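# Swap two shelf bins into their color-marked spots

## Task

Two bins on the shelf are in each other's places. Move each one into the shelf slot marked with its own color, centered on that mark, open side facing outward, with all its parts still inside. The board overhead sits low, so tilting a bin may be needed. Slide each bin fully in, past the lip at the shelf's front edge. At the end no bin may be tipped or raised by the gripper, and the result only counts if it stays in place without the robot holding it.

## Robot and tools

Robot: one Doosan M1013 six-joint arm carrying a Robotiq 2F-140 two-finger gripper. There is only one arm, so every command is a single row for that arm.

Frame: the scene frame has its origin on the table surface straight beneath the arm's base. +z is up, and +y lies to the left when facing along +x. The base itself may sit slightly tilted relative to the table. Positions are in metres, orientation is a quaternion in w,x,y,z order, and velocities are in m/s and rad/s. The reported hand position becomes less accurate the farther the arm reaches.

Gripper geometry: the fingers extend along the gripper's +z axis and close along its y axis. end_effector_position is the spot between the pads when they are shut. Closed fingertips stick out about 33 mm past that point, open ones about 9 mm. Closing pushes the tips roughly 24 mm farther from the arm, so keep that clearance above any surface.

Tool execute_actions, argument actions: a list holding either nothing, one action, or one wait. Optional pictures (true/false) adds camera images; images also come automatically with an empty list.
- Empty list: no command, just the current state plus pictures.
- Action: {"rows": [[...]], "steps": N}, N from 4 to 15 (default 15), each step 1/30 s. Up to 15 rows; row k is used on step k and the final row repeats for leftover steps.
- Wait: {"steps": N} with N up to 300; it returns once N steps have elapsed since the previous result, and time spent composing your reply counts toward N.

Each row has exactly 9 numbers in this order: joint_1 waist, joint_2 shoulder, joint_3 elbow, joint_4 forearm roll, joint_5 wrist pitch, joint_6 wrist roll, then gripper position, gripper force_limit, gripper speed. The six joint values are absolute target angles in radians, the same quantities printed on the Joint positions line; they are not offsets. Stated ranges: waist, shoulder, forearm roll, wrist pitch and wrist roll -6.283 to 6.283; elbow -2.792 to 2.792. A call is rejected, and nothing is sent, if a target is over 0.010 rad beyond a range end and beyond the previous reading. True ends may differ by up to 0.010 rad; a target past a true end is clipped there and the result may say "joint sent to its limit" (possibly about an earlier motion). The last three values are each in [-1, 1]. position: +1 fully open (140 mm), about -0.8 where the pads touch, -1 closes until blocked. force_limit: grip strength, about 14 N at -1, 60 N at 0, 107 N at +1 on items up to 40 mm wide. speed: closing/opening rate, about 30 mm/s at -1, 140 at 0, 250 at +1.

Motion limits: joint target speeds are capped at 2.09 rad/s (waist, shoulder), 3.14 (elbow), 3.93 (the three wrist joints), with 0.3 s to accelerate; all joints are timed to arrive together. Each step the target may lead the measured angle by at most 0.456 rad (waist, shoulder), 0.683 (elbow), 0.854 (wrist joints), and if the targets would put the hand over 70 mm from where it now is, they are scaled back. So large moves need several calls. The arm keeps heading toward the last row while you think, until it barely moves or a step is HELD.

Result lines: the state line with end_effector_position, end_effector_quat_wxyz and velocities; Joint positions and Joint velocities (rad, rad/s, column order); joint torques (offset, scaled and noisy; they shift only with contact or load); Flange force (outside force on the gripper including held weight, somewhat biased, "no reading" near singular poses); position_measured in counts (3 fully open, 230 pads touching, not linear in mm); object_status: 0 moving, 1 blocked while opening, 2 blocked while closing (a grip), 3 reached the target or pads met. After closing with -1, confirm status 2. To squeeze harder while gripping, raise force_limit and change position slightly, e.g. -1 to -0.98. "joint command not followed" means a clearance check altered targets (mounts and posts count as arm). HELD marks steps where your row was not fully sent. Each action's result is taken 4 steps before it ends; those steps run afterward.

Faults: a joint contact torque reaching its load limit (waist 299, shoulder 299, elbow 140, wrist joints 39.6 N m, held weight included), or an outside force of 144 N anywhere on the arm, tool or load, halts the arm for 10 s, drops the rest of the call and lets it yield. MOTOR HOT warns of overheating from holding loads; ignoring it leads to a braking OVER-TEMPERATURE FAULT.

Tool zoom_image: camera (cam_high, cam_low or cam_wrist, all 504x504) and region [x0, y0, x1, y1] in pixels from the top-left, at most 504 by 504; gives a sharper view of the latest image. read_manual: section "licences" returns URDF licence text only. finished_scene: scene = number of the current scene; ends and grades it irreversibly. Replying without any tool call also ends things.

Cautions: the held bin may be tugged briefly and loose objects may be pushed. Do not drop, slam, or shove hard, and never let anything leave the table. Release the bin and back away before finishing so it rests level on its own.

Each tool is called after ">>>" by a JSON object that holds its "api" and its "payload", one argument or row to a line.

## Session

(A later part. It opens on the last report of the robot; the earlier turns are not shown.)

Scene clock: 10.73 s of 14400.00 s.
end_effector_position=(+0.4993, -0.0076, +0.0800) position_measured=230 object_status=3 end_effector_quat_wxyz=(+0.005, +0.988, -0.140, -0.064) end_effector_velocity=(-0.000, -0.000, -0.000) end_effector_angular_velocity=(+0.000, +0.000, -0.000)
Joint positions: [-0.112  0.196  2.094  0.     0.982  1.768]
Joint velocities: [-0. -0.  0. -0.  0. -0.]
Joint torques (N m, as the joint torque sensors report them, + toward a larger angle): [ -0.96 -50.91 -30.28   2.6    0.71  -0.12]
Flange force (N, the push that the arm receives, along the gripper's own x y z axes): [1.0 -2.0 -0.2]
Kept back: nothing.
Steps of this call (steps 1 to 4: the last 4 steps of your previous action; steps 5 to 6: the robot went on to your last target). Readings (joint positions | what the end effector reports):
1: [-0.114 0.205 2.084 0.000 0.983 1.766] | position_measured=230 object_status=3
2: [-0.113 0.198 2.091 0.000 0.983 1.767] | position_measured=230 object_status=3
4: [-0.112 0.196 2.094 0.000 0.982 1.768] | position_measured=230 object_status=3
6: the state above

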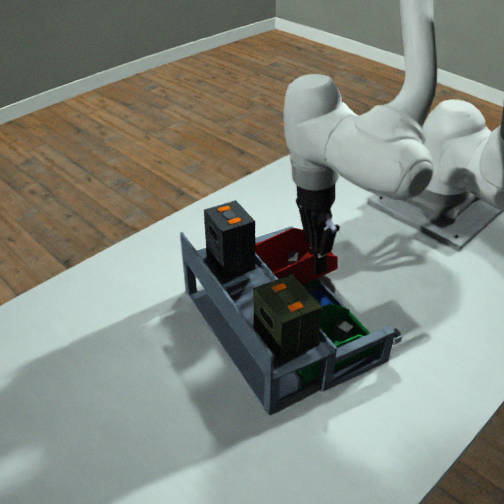

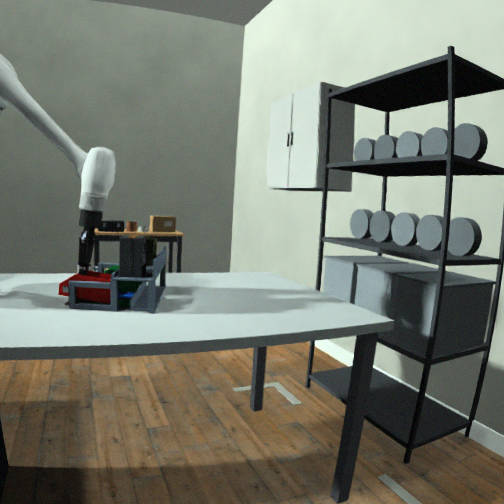

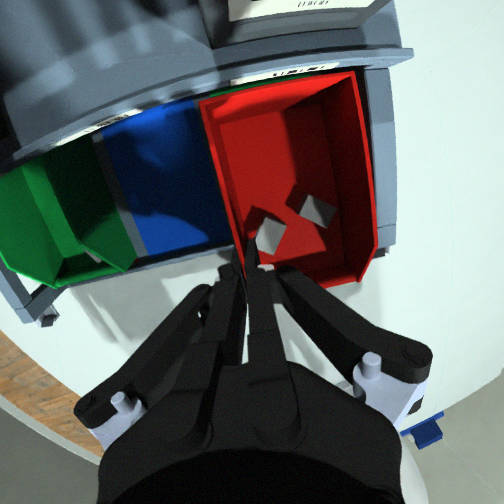

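>>> {"api": "execute_actions", "payload": {
  "actions": [
    {"rows":[[-0.108,0.12,2.13,0,0.955,1.772,-1,0.5,-0.5],[-0.108,0.12,2.13,0,0.955,1.772,-1,0.5,-0.5],[-0.108,0.12,2.13,0,0.955,1.772,-1,0.5,-0.5],[-0.108,0.12,2.13,0,0.955,1.772,-1,0.5,-0.5],[-0.104,0.054,2.162,0,0.926,1.776,-1,0.5,-0.5]]}
  ]
}}

>>> {"api": "execute_actions", "payload": {
  "actions": [
    {"rows":[[-0.012,-0.163,2.4076,0,0.897,1.868,-1,0.5,-0.5]]}
  ]
}}

>>> {"api": "execute_actions", "payload": {
  "actions": [
    {"rows":[[0.426,0.033,2.229,0,0.879,2.306,-1,0.5,-0.5]]}
  ]
}}

>>> {"api": "execute_actions", "payload": {
  "actions": [
    {"steps":20}
  ]
}}

>>> {"api": "execute_actions", "payload": {
  "actions": [
    {"rows":[[0.426,0.06,2.246,0,0.835,2.306,-1,0.5,-0.5],[0.426,0.06,2.246,0,0.835,2.306,-1,0.5,-0.5],[0.426,0.06,2.246,0,0.835,2.306,-1,0.5,-0.5],[0.426,0.08,2.259,0,0.802,2.306,-1,0.5,-0.5],[0.426,0.08,2.259,0,0.802,2.306,-1,0.5,-0.5],[0.426,0.08,2.259,0,0.802,2.306,-1,0.5,-0.5],[0.426,0.097,2.269,0,0.775,2.306,-1,0.5,-0.5]]}
  ],
  "pictures": true
}}

>>> {"api": "zoom_image", "payload": {
  "camera": "cam_low",
  "region": [0, 240, 130, 320]
}}

Scene clock: 11.53 s of 14400.00 s.
end_effector_position=(+0.4812, -0.0020, +0.1200) position_measured=230 object_status=3 end_effector_quat_wxyz=(+0.002, +0.990, -0.140, +0.001) end_effector_velocity=(-0.002, +0.000, -0.002) end_effector_angular_velocity=(+0.000, -0.001, -0.001)
Joint positions: [-0.104  0.054  2.162  0.     0.926  1.776]
Joint velocities: [ 0.    -0.     0.005  0.    -0.006  0.001]
Joint torques (N m, as the joint torque sensors report them, + toward a larger angle): [ -3.71 -23.79 -33.34   2.89   0.79  -0.13]
Flange force (N, the push that the arm receives, along the gripper's own x y z axes): [0.9 -0.7 3.0]
Steps of this call (steps 1 to 13: the robot went on to your last target; steps 14 to 24: the first 11 steps of this action). Readings (joint positions | what the end effector reports):
14: [-0.112 0.195 2.094 0.000 0.982 1.768] | position_measured=230 object_status=3
15: [-0.112 0.192 2.096 0.000 0.981 1.768] | position_measured=230 object_status=3
17: [-0.110 0.163 2.110 0.000 0.970 1.770] | position_measured=230 object_status=3
21: [-0.105 0.075 2.152 0.000 0.936 1.775] | position_measured=230 object_status=3
24: the state above

Scene clock: 12.03 s of 14400.00 s.
end_effector_position=(+0.3466, +0.0376, +0.1022) position_measured=230 object_status=3 end_effector_quat_wxyz=(+0.002, +0.990, -0.140, +0.001) end_effector_velocity=(-0.302, +0.064, -0.065) end_effector_angular_velocity=(-0.001, -0.006, +0.004)
Joint positions: [-0.019 -0.147  2.389 -0.     0.899  1.861]
Joint velocities: [ 0.193 -0.454  0.507 -0.001 -0.059  0.19 ]
Joint torques (N m, as the joint torque sensors report them, + toward a larger angle): [-13.11   5.08 -46.28   3.39  -0.9   -0.25]
Flange force (N, the push that the arm receives, along the gripper's own x y z axes): [0.5 -8.5 4.1]
Steps of this call (steps 1 to 4: the last 4 steps of your previous action; steps 5 to 15: the first 11 steps of this action). Readings (joint positions | what the end effector reports):
5: [-0.104 0.054 2.162 0.000 0.926 1.776] | position_measured=230 object_status=3
6: [-0.103 0.051 2.166 0.000 0.925 1.778] | position_measured=230 object_status=3
8: [-0.090 0.021 2.200 0.000 0.921 1.790] | position_measured=230 object_status=3
12: [-0.047 -0.080 2.314 -0.000 0.908 1.833] | position_measured=230 object_status=3
15: the state above

Scene clock: 12.53 s of 14400.00 s.
end_effector_position=(+0.3815, +0.1459, +0.1028) position_measured=230 object_status=3 end_effector_quat_wxyz=(+0.001, +0.990, -0.141, +0.001) end_effector_velocity=(+0.098, +0.441, -0.009) end_effector_angular_velocity=(-0.001, +0.006, +0.005)
Joint positions: [ 0.253 -0.044  2.298 -0.     0.886  2.133]
Joint velocities: [ 0.975  0.432 -0.386 -0.001 -0.039  0.971]
Joint torques (N m, as the joint torque sensors report them, + toward a larger angle): [ -0.78 -27.79 -29.53   2.41   0.82   0.46]
Flange force (N, the push that the arm receives, along the gripper's own x y z axes): [0.0 -3.8 0.7]
Steps of this call (steps 1 to 4: the last 4 steps of your previous action; steps 5 to 15: the first 11 steps of this action). Readings (joint positions | what the end effector reports):
5: [-0.012 -0.163 2.407 -0.000 0.897 1.868] | position_measured=230 object_status=3
6: [-0.008 -0.161 2.405 -0.000 0.897 1.872] | position_measured=230 object_status=3
8: [0.021 -0.147 2.391 -0.000 0.896 1.902] | position_measured=230 object_status=3
12: [0.152 -0.088 2.338 -0.000 0.890 2.033] | position_measured=230 object_status=3
15: the state above

Scene clock: 13.20 s of 14400.00 s.
end_effector_position=(+0.3906, +0.2290, +0.0994) position_measured=230 object_status=3 end_effector_quat_wxyz=(+0.001, +0.990, -0.140, +0.001) end_effector_velocity=(-0.001, -0.000, -0.001) end_effector_angular_velocity=(-0.000, +0.001, -0.000)
Joint positions: [ 0.426  0.033  2.229 -0.     0.879  2.306]
Joint velocities: [-0.     0.     0.001  0.    -0.    -0.   ]
Joint torques (N m, as the joint torque sensors report them, + toward a larger angle): [ -1.33 -33.41 -29.71   2.66   0.69  -0.04]
Flange force (N, the push that the arm receives, along the gripper's own x y z axes): [-1.5 -2.5 -3.4]
Kept back: nothing.
Steps of this call (steps 1 to 4: the last 4 steps of your previous action; steps 5 to 20: the robot went on to your last target). Readings (joint positions | what the end effector reports):
1: [0.286 -0.029 2.285 -0.000 0.885 2.166] | position_measured=230 object_status=3
2: [0.318 -0.015 2.272 -0.000 0.883 2.198] | position_measured=230 object_status=3
4: [0.379 0.012 2.248 -0.000 0.881 2.259] | position_measured=230 object_status=3
8: [0.426 0.033 2.229 -0.000 0.879 2.306] | position_measured=230 object_status=3
20: the state above

Scene clock: 13.57 s of 14400.00 s.
end_effector_position=(+0.3908, +0.2289, +0.0541) position_measured=230 object_status=3 end_effector_quat_wxyz=(+0.002, +0.990, -0.141, +0.001) end_effector_velocity=(+0.005, +0.003, +0.000) end_effector_angular_velocity=(+0.007, -0.014, -0.000)
Joint positions: [0.426 0.097 2.269 0.    0.775 2.306]
Joint velocities: [ 0.     0.    -0.     0.001 -0.015 -0.   ]
Joint torques (N m, as the joint torque sensors report them, + toward a larger angle): [  1.3  -41.86 -29.32   2.67   0.54   0.04]
Flange force (N, the push that the arm receives, along the gripper's own x y z axes): [-2.4 3.7 -9.6]
Steps of this call (steps 1 to 11: the first 11 steps of this action). Readings (joint positions | what the end effector reports):
1: [0.426 0.033 2.229 -0.000 0.879 2.306] | position_measured=230 object_status=3
2: [0.426 0.037 2.231 0.000 0.873 2.306] | position_measured=230 object_status=3
4: [0.426 0.057 2.244 0.000 0.841 2.306] | position_measured=230 object_status=3
8: [0.426 0.084 2.261 0.000 0.795 2.306] | position_measured=230 object_status=3
11: the state above

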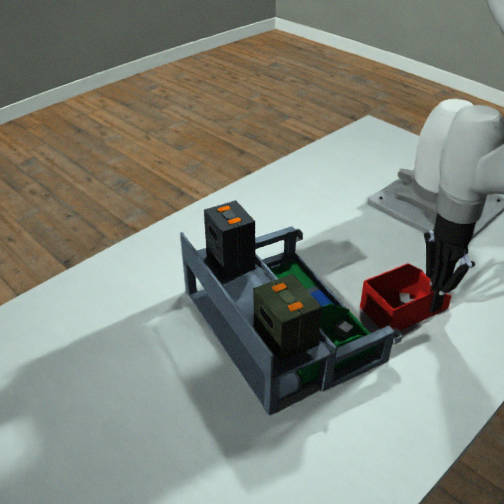

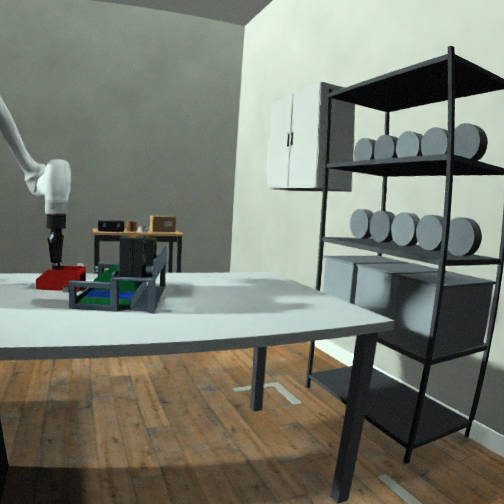

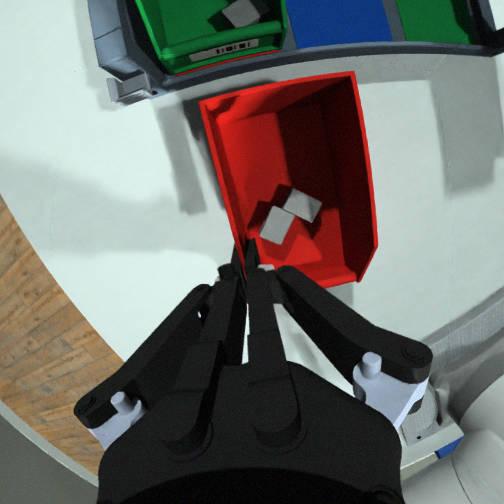

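Region (0, 240, 130, 320) of cam_low's 504x504 image, scaled by 3.877, with more detail than that image has; it fills the top 310 rows of this view, and the rest is white.

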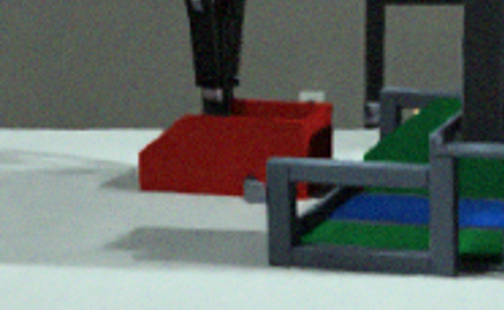

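>>> {"api": "execute_actions", "payload": {
  "actions": [
    {"rows":[[0.426,0.103,2.273,0,0.766,2.306,-1,0.5,-0.5],[0.426,0.103,2.273,0,0.766,2.306,-1,0.5,-0.5],[0.426,0.103,2.273,0,0.766,2.306,-1,0.5,-0.5],[0.426,0.103,2.273,0,0.766,2.306,-1,0.5,-0.5],[0.426,0.103,2.273,0,0.766,2.306,-1,0.5,-0.5],[0.426,0.103,2.273,0,0.766,2.306,-0.6,0.5,-0.5]]}
  ]
}}

>>> {"api": "execute_actions", "payload": {
  "actions": [
    {"rows":[[0.426,-0.018,2.188,0,0.972,2.306,-0.6,0.5,0]]}
  ]
}}

>>> {"api": "execute_actions", "payload": {
  "actions": [
    {"rows":[[0.069,0.1906,1.959,0,0.992,1.949,-0.5,0.5,0]]}
  ]
}}

>>> {"api": "execute_actions", "payload": {
  "actions": [
    {"steps":15}
  ]
}}

>>> {"api": "execute_actions", "payload": {
  "actions": [
    {"rows":[[0.069,0.225,1.99,0,0.927,1.949,-0.5,0.5,0]]}
  ],
  "pictures": true
}}

Scene clock: 14.33 s of 14400.00 s.
end_effector_position=(+0.3901, +0.2284, +0.0494) position_measured=210 object_status=0 end_effector_quat_wxyz=(+0.002, +0.990, -0.140, +0.000) end_effector_velocity=(+0.005, +0.002, +0.003) end_effector_angular_velocity=(+0.003, -0.006, +0.000)
Joint positions: [ 0.426  0.103  2.274 -0.     0.766  2.306]
Joint velocities: [-0.     0.    -0.008  0.     0.001 -0.   ]
Joint torques (N m, as the joint torque sensors report them, + toward a larger angle): [  1.35 -38.53 -26.11   2.29   0.54  -0.28]
Flange force (N, the push that the arm receives, along the gripper's own x y z axes): [2.8 0.4 -2.5]
Steps of this call (steps 1 to 4: the last 4 steps of your previous action; steps 5 to 12: the robot went on to your last target; steps 13 to 23: the first 11 steps of this action). Readings (joint positions | what the end effector reports):
13: [0.426 0.097 2.269 0.000 0.775 2.306] | position_measured=230 object_status=3
14: [0.426 0.099 2.270 -0.000 0.772 2.306] | position_measured=230 object_status=3
16: [0.426 0.102 2.272 -0.000 0.766 2.306] | position_measured=230 object_status=3
20: [0.426 0.103 2.274 -0.000 0.766 2.306] | position_measured=224 object_status=0
23: the state above

Scene clock: 14.83 s of 14400.00 s.
end_effector_position=(+0.3896, +0.2286, +0.1407) position_measured=205 object_status=3 end_effector_quat_wxyz=(+0.002, +0.990, -0.141, +0.001) end_effector_velocity=(-0.001, -0.000, -0.000) end_effector_angular_velocity=(-0.001, +0.003, -0.001)
Joint positions: [ 0.426 -0.018  2.188  0.     0.972  2.306]
Joint velocities: [-0.    -0.     0.001  0.     0.003  0.001]
Joint torques (N m, as the joint torque sensors report them, + toward a larger angle): [ -3.44 -31.15 -31.89   2.89   0.61   0.07]
Flange force (N, the push that the arm receives, along the gripper's own x y z axes): [-4.9 -6.0 -3.9]
Steps of this call (steps 1 to 4: the last 4 steps of your previous action; steps 5 to 15: the first 11 steps of this action). Readings (joint positions | what the end effector reports):
5: [0.426 0.103 2.273 -0.000 0.766 2.306] | position_measured=205 object_status=0
6: [0.426 0.100 2.271 -0.000 0.773 2.306] | position_measured=205 object_status=0
8: [0.426 0.070 2.250 -0.000 0.823 2.306] | position_measured=205 object_status=3
12: [0.426 -0.012 2.192 0.000 0.961 2.306] | position_measured=205 object_status=3
15: the state above

Scene clock: 15.33 s of 14400.00 s.
end_effector_position=(+0.5102, +0.1584, +0.1430) position_measured=192 object_status=3 end_effector_quat_wxyz=(+0.002, +0.990, -0.141, +0.000) end_effector_velocity=(+0.396, -0.318, -0.008) end_effector_angular_velocity=(+0.001, -0.002, -0.003)
Joint positions: [0.208 0.11  2.048 0.    0.984 2.088]
Joint velocities: [-0.754  0.438 -0.482  0.     0.042 -0.751]
Joint torques (N m, as the joint torque sensors report them, + toward a larger angle): [ -2.75 -42.61 -30.98   2.8    0.51   0.1 ]
Flange force (N, the push that the arm receives, along the gripper's own x y z axes): [-2.7 -0.8 -5.5]
Steps of this call (steps 1 to 4: the last 4 steps of your previous action; steps 5 to 15: the first 11 steps of this action). Readings (joint positions | what the end effector reports):
5: [0.426 -0.018 2.188 0.000 0.972 2.306] | position_measured=205 object_status=0
6: [0.422 -0.016 2.186 0.000 0.972 2.303] | position_measured=201 object_status=0
8: [0.393 0.002 2.167 0.000 0.974 2.273] | position_measured=192 object_status=0
12: [0.286 0.065 2.098 0.000 0.980 2.166] | position_measured=192 object_status=0
15: the state above

Scene clock: 15.83 s of 14400.00 s.
end_effector_position=(+0.5792, +0.0910, +0.1397) position_measured=192 object_status=3 end_effector_quat_wxyz=(+0.002, +0.990, -0.141, +0.001) end_effector_velocity=(-0.001, +0.000, -0.000) end_effector_angular_velocity=(-0.000, +0.001, +0.001)
Joint positions: [0.069 0.191 1.959 0.    0.992 1.949]
Joint velocities: [ 0.001 -0.     0.001 -0.    -0.    -0.   ]
Joint torques (N m, as the joint torque sensors report them, + toward a larger angle): [ -4.89 -54.42 -31.7    3.07   1.03   0.16]
Flange force (N, the push that the arm receives, along the gripper's own x y z axes): [1.9 -9.4 -0.9]
Kept back: nothing.
Steps of this call (steps 1 to 4: the last 4 steps of your previous action; steps 5 to 15: the robot went on to your last target). Readings (joint positions | what the end effector reports):
1: [0.183 0.125 2.032 0.000 0.986 2.063] | position_measured=192 object_status=3
2: [0.158 0.139 2.016 0.000 0.987 2.038] | position_measured=192 object_status=3
4: [0.109 0.167 1.985 0.000 0.990 1.989] | position_measured=192 object_status=3
8: [0.069 0.191 1.959 0.000 0.992 1.949] | position_measured=192 object_status=3
15: the state above

Scene clock: 16.20 s of 14400.00 s.
end_effector_position=(+0.5790, +0.0908, +0.1052) position_measured=192 object_status=3 end_effector_quat_wxyz=(+0.002, +0.990, -0.140, +0.000) end_effector_velocity=(+0.000, +0.001, +0.000) end_effector_angular_velocity=(+0.002, -0.001, -0.001)
Joint positions: [ 0.069  0.225  1.99  -0.     0.927  1.949]
Joint velocities: [ 0.    -0.001  0.     0.002 -0.001  0.   ]
Joint torques (N m, as the joint torque sensors report them, + toward a larger angle): [ -2.05 -52.58 -31.4    2.59   0.45   0.12]
Flange force (N, the push that the arm receives, along the gripper's own x y z axes): [-3.0 -1.9 -5.4]
Steps of this call (steps 1 to 11: the first 11 steps of this action). Readings (joint positions | what the end effector reports):
1: [0.069 0.191 1.959 0.000 0.992 1.949] | position_measured=192 object_status=3
2: [0.069 0.194 1.962 0.000 0.985 1.949] | position_measured=192 object_status=3
4: [0.069 0.217 1.983 -0.000 0.942 1.949] | position_measured=192 object_status=3
8: [0.069 0.225 1.990 -0.000 0.927 1.949] | position_measured=192 object_status=3
11: the state above

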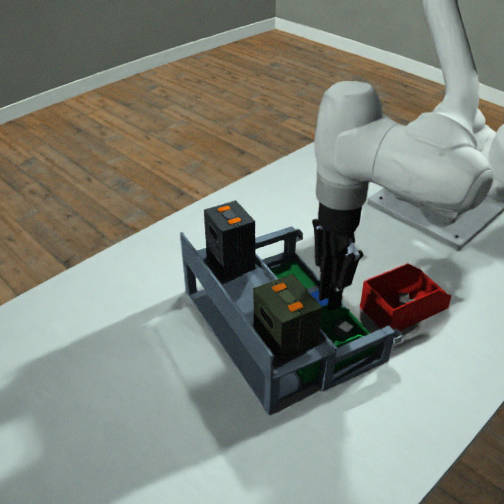

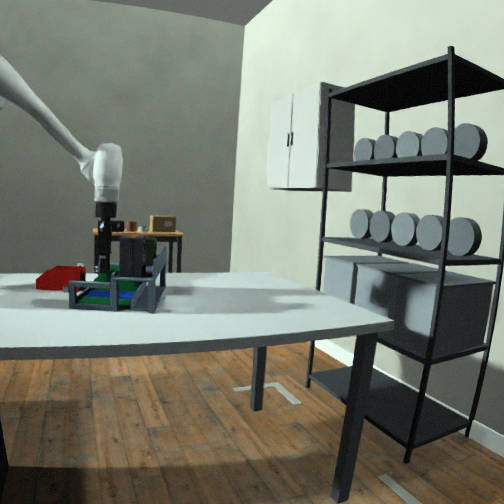

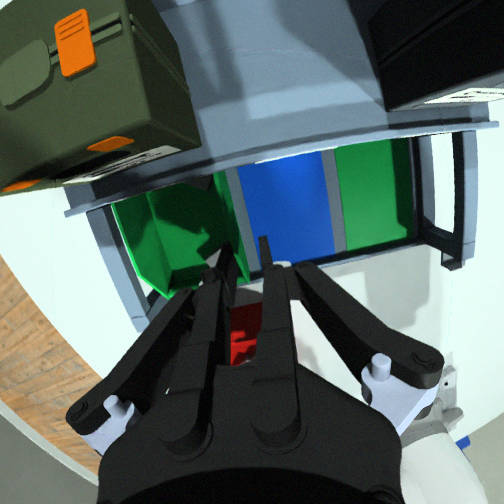

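>>> {"api": "execute_actions", "payload": {
  "actions": [
    {"rows":[[0.083,0.225,1.99,0,0.927,1.963,-0.5,0.5,0],[0.083,0.225,1.99,0,0.927,1.963,-0.5,0.5,0],[0.083,0.225,1.99,0,0.927,1.963,-0.5,0.5,0],[0.083,0.225,1.99,0,0.927,1.963,-0.5,0.5,0],[0.083,0.254,2.01,0,0.878,1.963,-0.5,0.5,0]]}
  ],
  "pictures": true
}}

>>> {"api": "zoom_image", "payload": {
  "camera": "cam_wrist",
  "region": [150, 150, 350, 350]
}}

Scene clock: 16.70 s of 14400.00 s.
end_effector_position=(+0.5781, +0.0990, +0.0795) position_measured=192 object_status=3 end_effector_quat_wxyz=(+0.002, +0.990, -0.141, +0.000) end_effector_velocity=(+0.001, +0.000, +0.001) end_effector_angular_velocity=(+0.000, -0.003, +0.000)
Joint positions: [0.083 0.254 2.01  0.    0.878 1.963]
Joint velocities: [-0.    -0.    -0.001 -0.    -0.002  0.   ]
Joint torques (N m, as the joint torque sensors report them, + toward a larger angle): [ -2.22 -52.54 -32.26   3.11   0.86  -0.4 ]
Flange force (N, the push that the arm receives, along the gripper's own x y z axes): [-8.5 -0.2 -5.2]
Steps of this call (steps 1 to 4: the last 4 steps of your previous action; steps 5 to 15: the first 11 steps of this action). Readings (joint positions | what the end effector reports):
5: [0.069 0.225 1.990 -0.000 0.927 1.949] | position_measured=192 object_status=3
6: [0.073 0.225 1.990 -0.000 0.927 1.952] | position_measured=192 object_status=3
8: [0.082 0.225 1.990 0.000 0.927 1.962] | position_measured=192 object_status=3
12: [0.083 0.249 2.007 0.000 0.886 1.963] | position_measured=192 object_status=3
15: the state above

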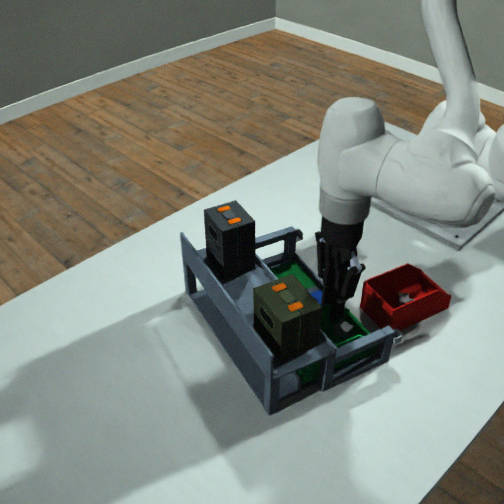

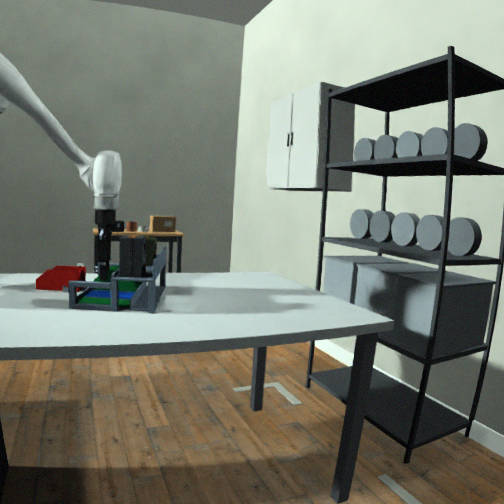

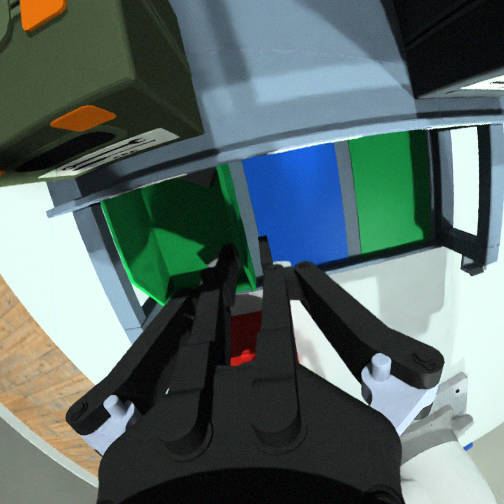

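Region (150, 150, 350, 350) of cam_wrist's 504x504 image, scaled by 2.520, with more detail than that image has.

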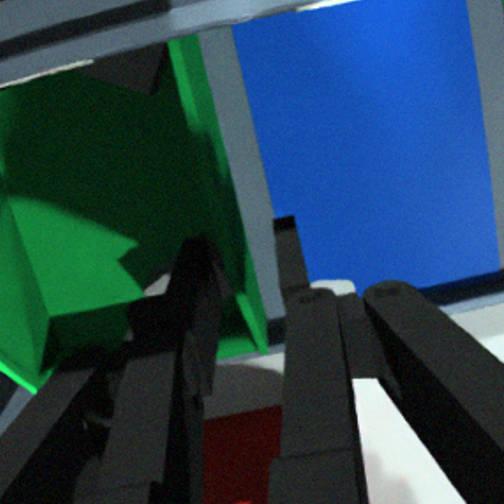

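>>> {"api": "execute_actions", "payload": {
  "actions": [
    {"rows":[[0.09,0.254,2.01,0,0.878,1.97,-0.62,0.5,0],[0.09,0.254,2.01,0,0.878,1.97,-0.62,0.5,0],[0.09,0.254,2.01,0,0.878,1.97,-0.62,0.5,0],[0.09,0.254,2.01,0,0.878,1.97,-0.62,0.5,0],[0.09,0.265,2.018,0,0.859,1.97,-0.62,0.5,0],[0.09,0.265,2.018,0,0.859,1.97,-0.62,0.5,0],[0.09,0.265,2.018,0,0.859,1.97,-0.62,0.5,0],[0.09,0.277,2.0254,0,0.839,1.97,-0.62,0.5,0]]}
  ]
}}

>>> {"api": "execute_actions", "payload": {
  "actions": [
    {"rows":[[0.09,0.277,2.0254,0,0.839,1.97,-1,0.5,-0.5]]}
  ],
  "pictures": true
}}

>>> {"api": "execute_actions", "payload": {
  "actions": [
    {"rows":[[0.082,0.29,2.001,0.016,0.884,1.954,-1,0.5,-0.5],[0.082,0.29,2.001,0.016,0.884,1.954,-1,0.5,-0.5],[0.075,0.302,1.976,0.032,0.928,1.938,-1,0.5,-0.5],[0.075,0.302,1.976,0.032,0.928,1.938,-1,0.5,-0.5],[0.067,0.315,1.951,0.048,0.973,1.921,-1,0.5,-0.5],[0.067,0.315,1.951,0.048,0.973,1.921,-1,0.5,-0.5],[0.059,0.3277,1.9266,0.064,1.018,1.905,-1,0.5,-0.5]]}
  ],
  "pictures": true
}}

Scene clock: 27.40 s of 14400.00 s.
end_effector_position=(+0.5783, +0.1029, +0.0626) position_measured=208 object_status=3 end_effector_quat_wxyz=(+0.002, +0.990, -0.140, +0.002) end_effector_velocity=(-0.001, -0.000, -0.000) end_effector_angular_velocity=(-0.000, +0.001, +0.000)
Joint positions: [ 0.09   0.274  2.023 -0.     0.844  1.97 ]
Joint velocities: [-0.     0.     0.    -0.     0.001  0.   ]
Joint torques (N m, as the joint torque sensors report them, + toward a larger angle): [ -0.41 -34.19 -13.64   1.9    0.07  -0.04]
Flange force (N, the push that the arm receives, along the gripper's own x y z axes): [-0.4 -0.2 -42.0]
FORCE FAULT: contact force on the arm reached its limit, and the arm stopped for 10 seconds. The contact can be on any part of the arm, not only on its tool. The arm's remaining commands of this call were not run. The arm holds still and accepts commands again. Move the arm away from the contact; if what it grips holds it there, let go first. Pushing or pulling that hard again can fault the arm again.
Kept back: nothing.
The stop began at step 21 of this call (marked STOPPED below). From that step on the arm followed nothing that you had sent. 5 steps, steps kept back included, did not run and will not run. Nothing is kept back now, and the robot has no last target.
Steps of this call (steps 1 to 4: the last 4 steps of your previous action; steps 5 to 10: the robot went on to your last target; steps 11 to 20: the first 10 steps of this action; steps 21 to 321: the stop). Readings (joint positions | what the end effector reports):
11: [0.083 0.254 2.010 0.000 0.878 1.963] | position_measured=192 object_status=0
12: [0.086 0.254 2.010 -0.000 0.878 1.966] | position_measured=195 object_status=0
14: [0.090 0.254 2.010 -0.000 0.878 1.970] | position_measured=207 object_status=0
18: [0.090 0.265 2.018 -0.000 0.859 1.970] | position_measured=208 object_status=0
21: [0.090 0.274 2.023 -0.000 0.844 1.970] | position_measured=208 object_status=0 STOPPED
321: the state above

Scene clock: 27.43 s of 14400.00 s.
end_effector_position=(+0.5784, +0.1029, +0.0627) position_measured=208 object_status=3 end_effector_quat_wxyz=(+0.002, +0.990, -0.140, +0.002) end_effector_velocity=(-0.000, -0.000, +0.000) end_effector_angular_velocity=(-0.000, +0.000, -0.001)
Joint positions: [ 0.09   0.274  2.023 -0.     0.844  1.97 ]
Joint velocities: [ 0.    -0.    -0.    -0.     0.     0.001]
Joint torques (N m, as the joint torque sensors report them, + toward a larger angle): [ -3.99 -36.18 -16.4    1.47  -0.21   0.11]
Flange force (N, the push that the arm receives, along the gripper's own x y z axes): [-5.0 -4.4 -38.3]
Kept back: nothing.
A stop began in an earlier call of the same reply, so what this call sent did not run. Send another action.
Steps of this call (step 1: nothing new was sent). Readings (joint positions | what the end effector reports):
1: the state above

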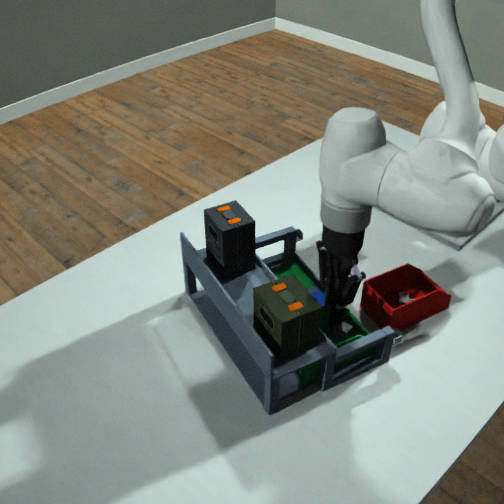

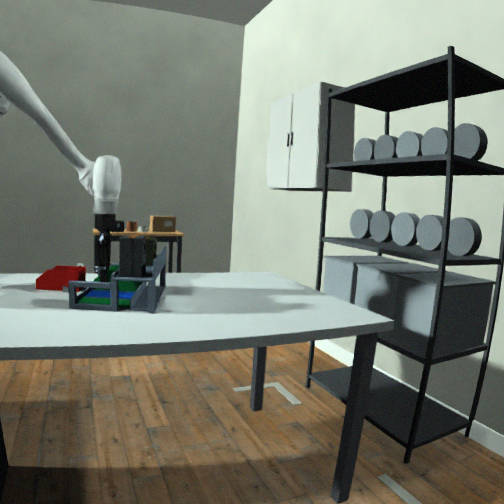

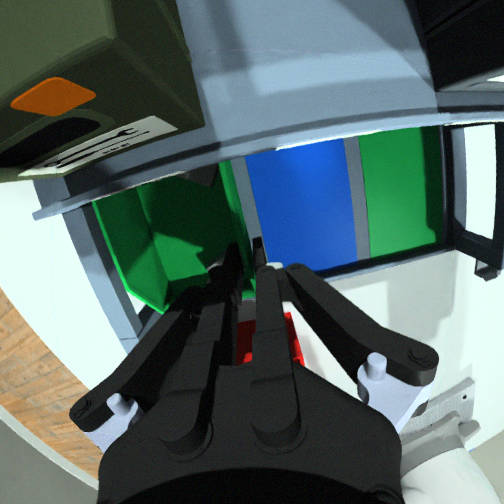

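Scene clock: 27.47 s of 14400.00 s.
end_effector_position=(+0.5784, +0.1029, +0.0627) position_measured=208 object_status=3 end_effector_quat_wxyz=(+0.002, +0.990, -0.140, +0.002) end_effector_velocity=(-0.000, +0.000, -0.000) end_effector_angular_velocity=(+0.000, +0.000, +0.000)
Joint positions: [ 0.09   0.274  2.023 -0.     0.844  1.97 ]
Joint velocities: [ 0.  0.  0.  0. -0. -0.]
Joint torques (N m, as the joint torque sensors report them, + toward a larger angle): [  0.59 -36.15 -17.19   2.02  -0.67  -0.18]
Flange force (N, the push that the arm receives, along the gripper's own x y z axes): [-3.1 2.8 -38.7]
Kept back: nothing.
A stop began in an earlier call of the same reply, so what this call sent did not run. Send another action.
Steps of this call (step 1: nothing new was sent). Readings (joint positions | what the end effector reports):
1: the state above

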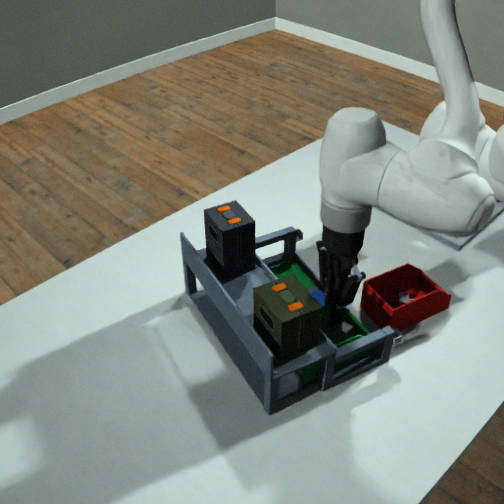

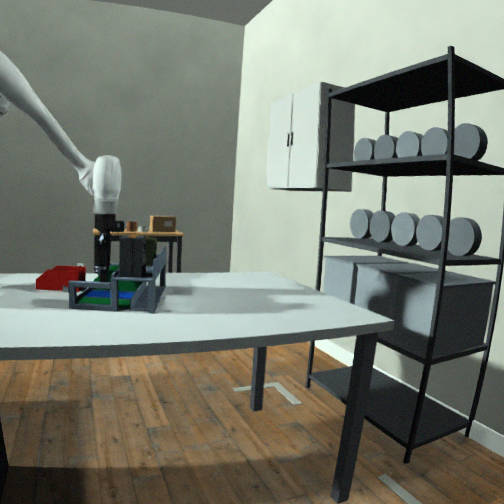

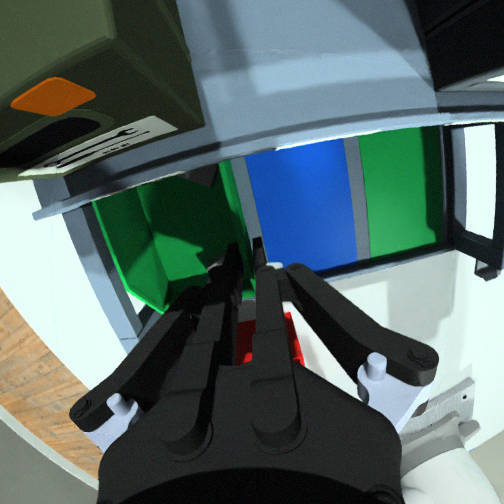

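>>> {"api": "execute_actions", "payload": {
  "actions": [
    {"rows":[[0.09,0.265,2.018,0,0.859,1.97,-0.62,0.5,0],[0.09,0.265,2.018,0,0.859,1.97,-0.62,0.5,0],[0.09,0.265,2.018,0,0.859,1.97,-0.62,0.5,0],[0.09,0.265,2.018,0,0.859,1.97,-0.62,0.5,0],[0.09,0.265,2.018,0,0.859,1.97,-1,0.6,-0.5]]}
  ]
}}

>>> {"api": "execute_actions", "payload": {
  "actions": [
    {"steps":8}
  ]
}}

>>> {"api": "execute_actions", "payload": {
  "actions": [
    {"rows":[[0.082,0.278,1.993,0.016,0.904,1.954,-1,0.6,-0.5],[0.082,0.278,1.993,0.016,0.904,1.954,-1,0.6,-0.5],[0.075,0.29,1.968,0.032,0.948,1.938,-1,0.6,-0.5],[0.075,0.29,1.968,0.032,0.948,1.938,-1,0.6,-0.5],[0.067,0.303,1.944,0.048,0.993,1.921,-1,0.6,-0.5],[0.067,0.303,1.944,0.048,0.993,1.921,-1,0.6,-0.5],[0.059,0.316,1.919,0.064,1.038,1.905,-1,0.6,-0.5]]}
  ],
  "pictures": true
}}

>>> {"api": "zoom_image", "payload": {
  "camera": "cam_low",
  "region": [50, 250, 180, 320]
}}

Scene clock: 28.03 s of 14400.00 s.
end_effector_position=(+0.5773, +0.1029, +0.0697) position_measured=231 object_status=0 end_effector_quat_wxyz=(+0.002, +0.990, -0.141, +0.001) end_effector_velocity=(+0.001, -0.000, +0.001) end_effector_angular_velocity=(-0.000, -0.002, -0.000)
Joint positions: [0.09  0.265 2.018 0.    0.859 1.97 ]
Joint velocities: [-0.    -0.    -0.001 -0.    -0.     0.   ]
Joint torques (N m, as the joint torque sensors report them, + toward a larger angle): [ -1.63 -53.03 -28.72   2.41   1.28  -0.09]
Flange force (N, the push that the arm receives, along the gripper's own x y z axes): [-3.4 -1.0 -5.8]
Steps of this call (steps 1 to 6: nothing new was sent; steps 7 to 17: the first 11 steps of this action). Readings (joint positions | what the end effector reports):
7: [0.090 0.274 2.023 -0.000 0.844 1.970] | position_measured=208 object_status=3
8: [0.090 0.271 2.022 -0.000 0.850 1.970] | position_measured=208 object_status=3
10: [0.090 0.265 2.018 -0.000 0.858 1.970] | position_measured=208 object_status=3
14: [0.090 0.265 2.018 -0.000 0.859 1.970] | position_measured=219 object_status=0
17: the state above

Scene clock: 28.30 s of 14400.00 s.
end_effector_position=(+0.5773, +0.1029, +0.0697) position_measured=231 object_status=0 end_effector_quat_wxyz=(+0.002, +0.990, -0.141, +0.001) end_effector_velocity=(-0.000, +0.000, -0.000) end_effector_angular_velocity=(+0.000, +0.001, +0.000)
Joint positions: [0.09  0.265 2.018 0.    0.859 1.97 ]
Joint velocities: [ 0.     0.001  0.     0.    -0.    -0.   ]
Joint torques (N m, as the joint torque sensors report them, + toward a larger angle): [ -2.28 -54.46 -27.81   2.4    1.43  -0.1 ]
Flange force (N, the push that the arm receives, along the gripper's own x y z axes): [-0.6 -3.7 -4.6]
Kept back: nothing.
Steps of this call (steps 1 to 4: the last 4 steps of your previous action; steps 5 to 8: the robot went on to your last target). Readings (joint positions | what the end effector reports):
1: [0.090 0.265 2.018 0.000 0.859 1.970] | position_measured=231 object_status=0
2: [0.090 0.265 2.018 0.000 0.859 1.970] | position_measured=231 object_status=0
4: [0.090 0.265 2.018 0.000 0.859 1.970] | position_measured=231 object_status=0
8: the state above

Scene clock: 28.67 s of 14400.00 s.
end_effector_position=(+0.5829, +0.1036, +0.0846) position_measured=231 object_status=3 end_effector_quat_wxyz=(-0.010, +0.988, -0.141, -0.069) end_effector_velocity=(-0.007, +0.000, +0.000) end_effector_angular_velocity=(+0.005, +0.032, +0.006)
Joint positions: [0.059 0.316 1.919 0.064 1.037 1.905]
Joint velocities: [-0.002  0.006 -0.006  0.006  0.032 -0.011]
Joint torques (N m, as the joint torque sensors report them, + toward a larger angle): [  7.03 -65.12 -19.31   2.96   2.86  -0.11]
Flange force (N, the push that the arm receives, along the gripper's own x y z axes): [-0.7 -1.1 -9.7]
Steps of this call (steps 1 to 11: the first 11 steps of this action). Readings (joint positions | what the end effector reports):
1: [0.090 0.265 2.018 0.000 0.859 1.970] | position_measured=231 object_status=3
2: [0.089 0.267 2.014 0.002 0.866 1.968] | position_measured=231 object_status=3
4: [0.082 0.279 1.990 0.018 0.909 1.953] | position_measured=231 object_status=3
8: [0.066 0.305 1.940 0.050 0.999 1.919] | position_measured=231 object_status=3
11: the state above

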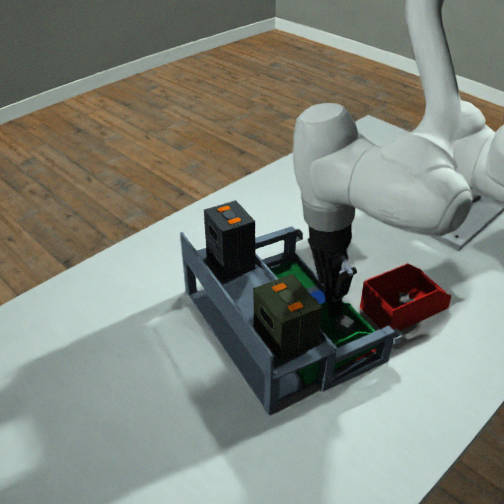

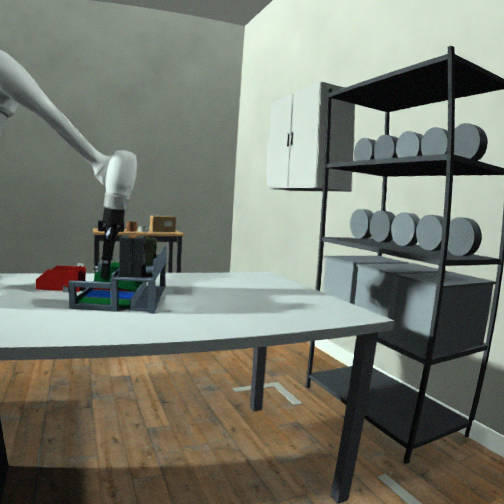

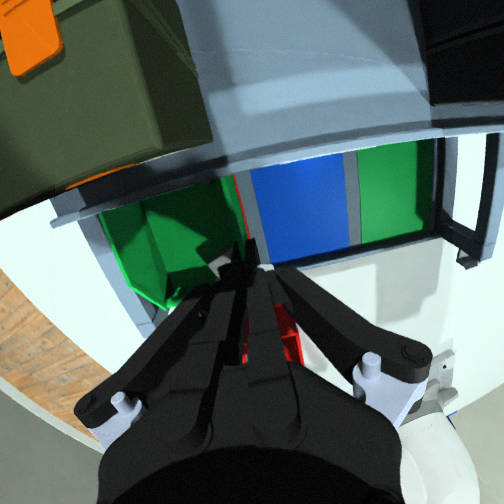

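Region (50, 250, 180, 320) of cam_low's 504x504 image, scaled by 3.877, with more detail than that image has; it fills the top 271 rows of this view, and the rest is white.

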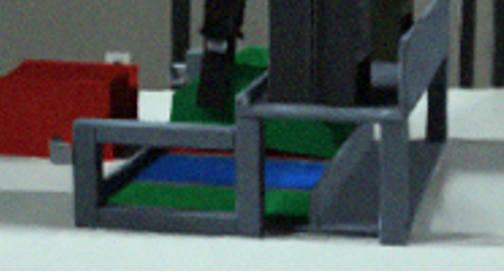

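>>> {"api": "execute_actions", "payload": {
  "actions": [
    {"rows":[[0.0645,0.3045,1.933,0.064,1.035,1.91,-1,0.6,-0.5],[0.0645,0.3045,1.933,0.064,1.035,1.91,-1,0.6,-0.5],[0.07,0.293,1.947,0.064,1.033,1.916,-1,0.6,-0.5],[0.07,0.293,1.947,0.064,1.033,1.916,-1,0.6,-0.5],[0.0755,0.2815,1.96,0.064,1.03,1.921,-1,0.6,-0.5],[0.0755,0.2815,1.96,0.064,1.03,1.921,-1,0.6,-0.5],[0.081,0.27,1.974,0.064,1.028,1.927,-1,0.6,-0.5],[0.081,0.27,1.974,0.064,1.028,1.927,-1,0.6,-0.5],[0.0865,0.2585,1.988,0.064,1.025,1.932,-1,0.6,-0.5],[0.0865,0.2585,1.988,0.064,1.025,1.932,-1,0.6,-0.5],[0.094,0.242,2.008,0.064,1.022,1.94,-1,0.6,-0.5]]}
  ]
}}

>>> {"api": "execute_actions", "payload": {
  "actions": [
    {"steps":6}
  ],
  "pictures": true
}}

Scene clock: 29.37 s of 14400.00 s.
end_effector_position=(+0.5436, +0.1149, +0.0895) position_measured=231 object_status=3 end_effector_quat_wxyz=(-0.009, +0.988, -0.141, -0.069) end_effector_velocity=(-0.102, +0.029, +0.015) end_effector_angular_velocity=(-0.008, -0.012, +0.008)
Joint positions: [0.086 0.26  1.986 0.064 1.026 1.931]
Joint velocities: [ 0.073 -0.154  0.175 -0.    -0.035  0.064]
Joint torques (N m, as the joint torque sensors report them, + toward a larger angle): [-12.59 -43.21 -37.17   3.35   0.52  -0.01]
Flange force (N, the push that the arm receives, along the gripper's own x y z axes): [-9.8 -5.9 -2.4]
Steps of this call (steps 1 to 4: the last 4 steps of your previous action; steps 5 to 10: the robot went on to your last target; steps 11 to 21: the first 11 steps of this action). Readings (joint positions | what the end effector reports):
11: [0.059 0.316 1.919 0.064 1.038 1.905] | position_measured=231 object_status=3
12: [0.060 0.313 1.923 0.064 1.037 1.906] | position_measured=231 object_status=3
14: [0.066 0.301 1.938 0.064 1.035 1.912] | position_measured=231 object_status=3
18: [0.077 0.278 1.965 0.064 1.029 1.923] | position_measured=231 object_status=3
21: the state above

Scene clock: 29.57 s of 14400.00 s.
end_effector_position=(+0.5303, +0.1180, +0.0907) position_measured=231 object_status=3 end_effector_quat_wxyz=(-0.008, +0.987, -0.142, -0.069) end_effector_velocity=(-0.001, +0.000, -0.001) end_effector_angular_velocity=(+0.000, +0.001, -0.001)
Joint positions: [0.094 0.242 2.008 0.064 1.022 1.94 ]
Joint velocities: [ 0.     0.     0.001  0.001 -0.001  0.001]
Joint torques (N m, as the joint torque sensors report them, + toward a larger angle): [ -2.73 -55.65 -32.39   2.98   0.91  -0.48]
Flange force (N, the push that the arm receives, along the gripper's own x y z axes): [-4.0 -3.8 0.2]
Kept back: nothing.
Steps of this call (steps 1 to 4: the last 4 steps of your previous action; steps 5 to 6: the robot went on to your last target). Readings (joint positions | what the end effector reports):
1: [0.089 0.254 1.994 0.064 1.024 1.934] | position_measured=231 object_status=3
2: [0.092 0.246 2.003 0.064 1.023 1.938] | position_measured=231 object_status=3
4: [0.094 0.242 2.008 0.064 1.022 1.940] | position_measured=231 object_status=3
6: the state above

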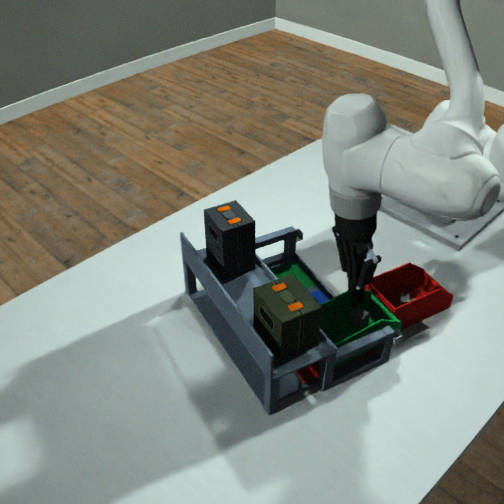

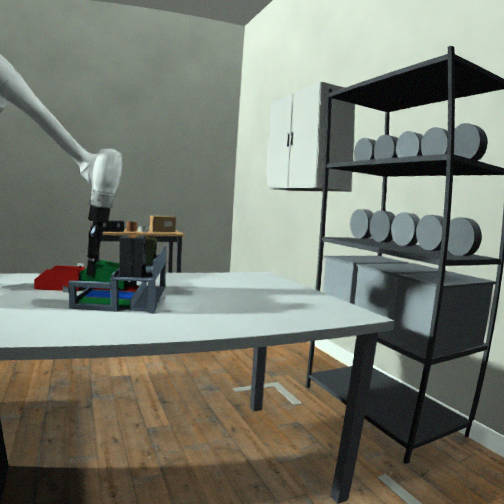

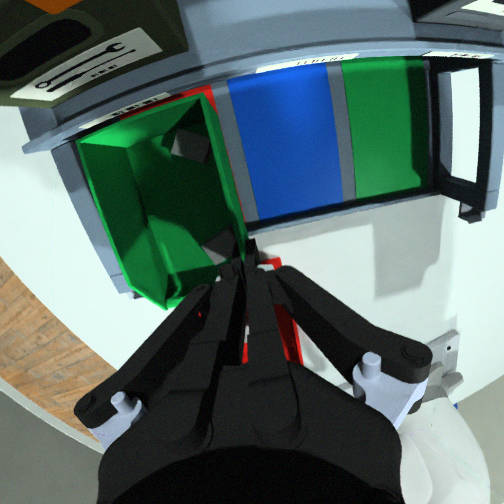

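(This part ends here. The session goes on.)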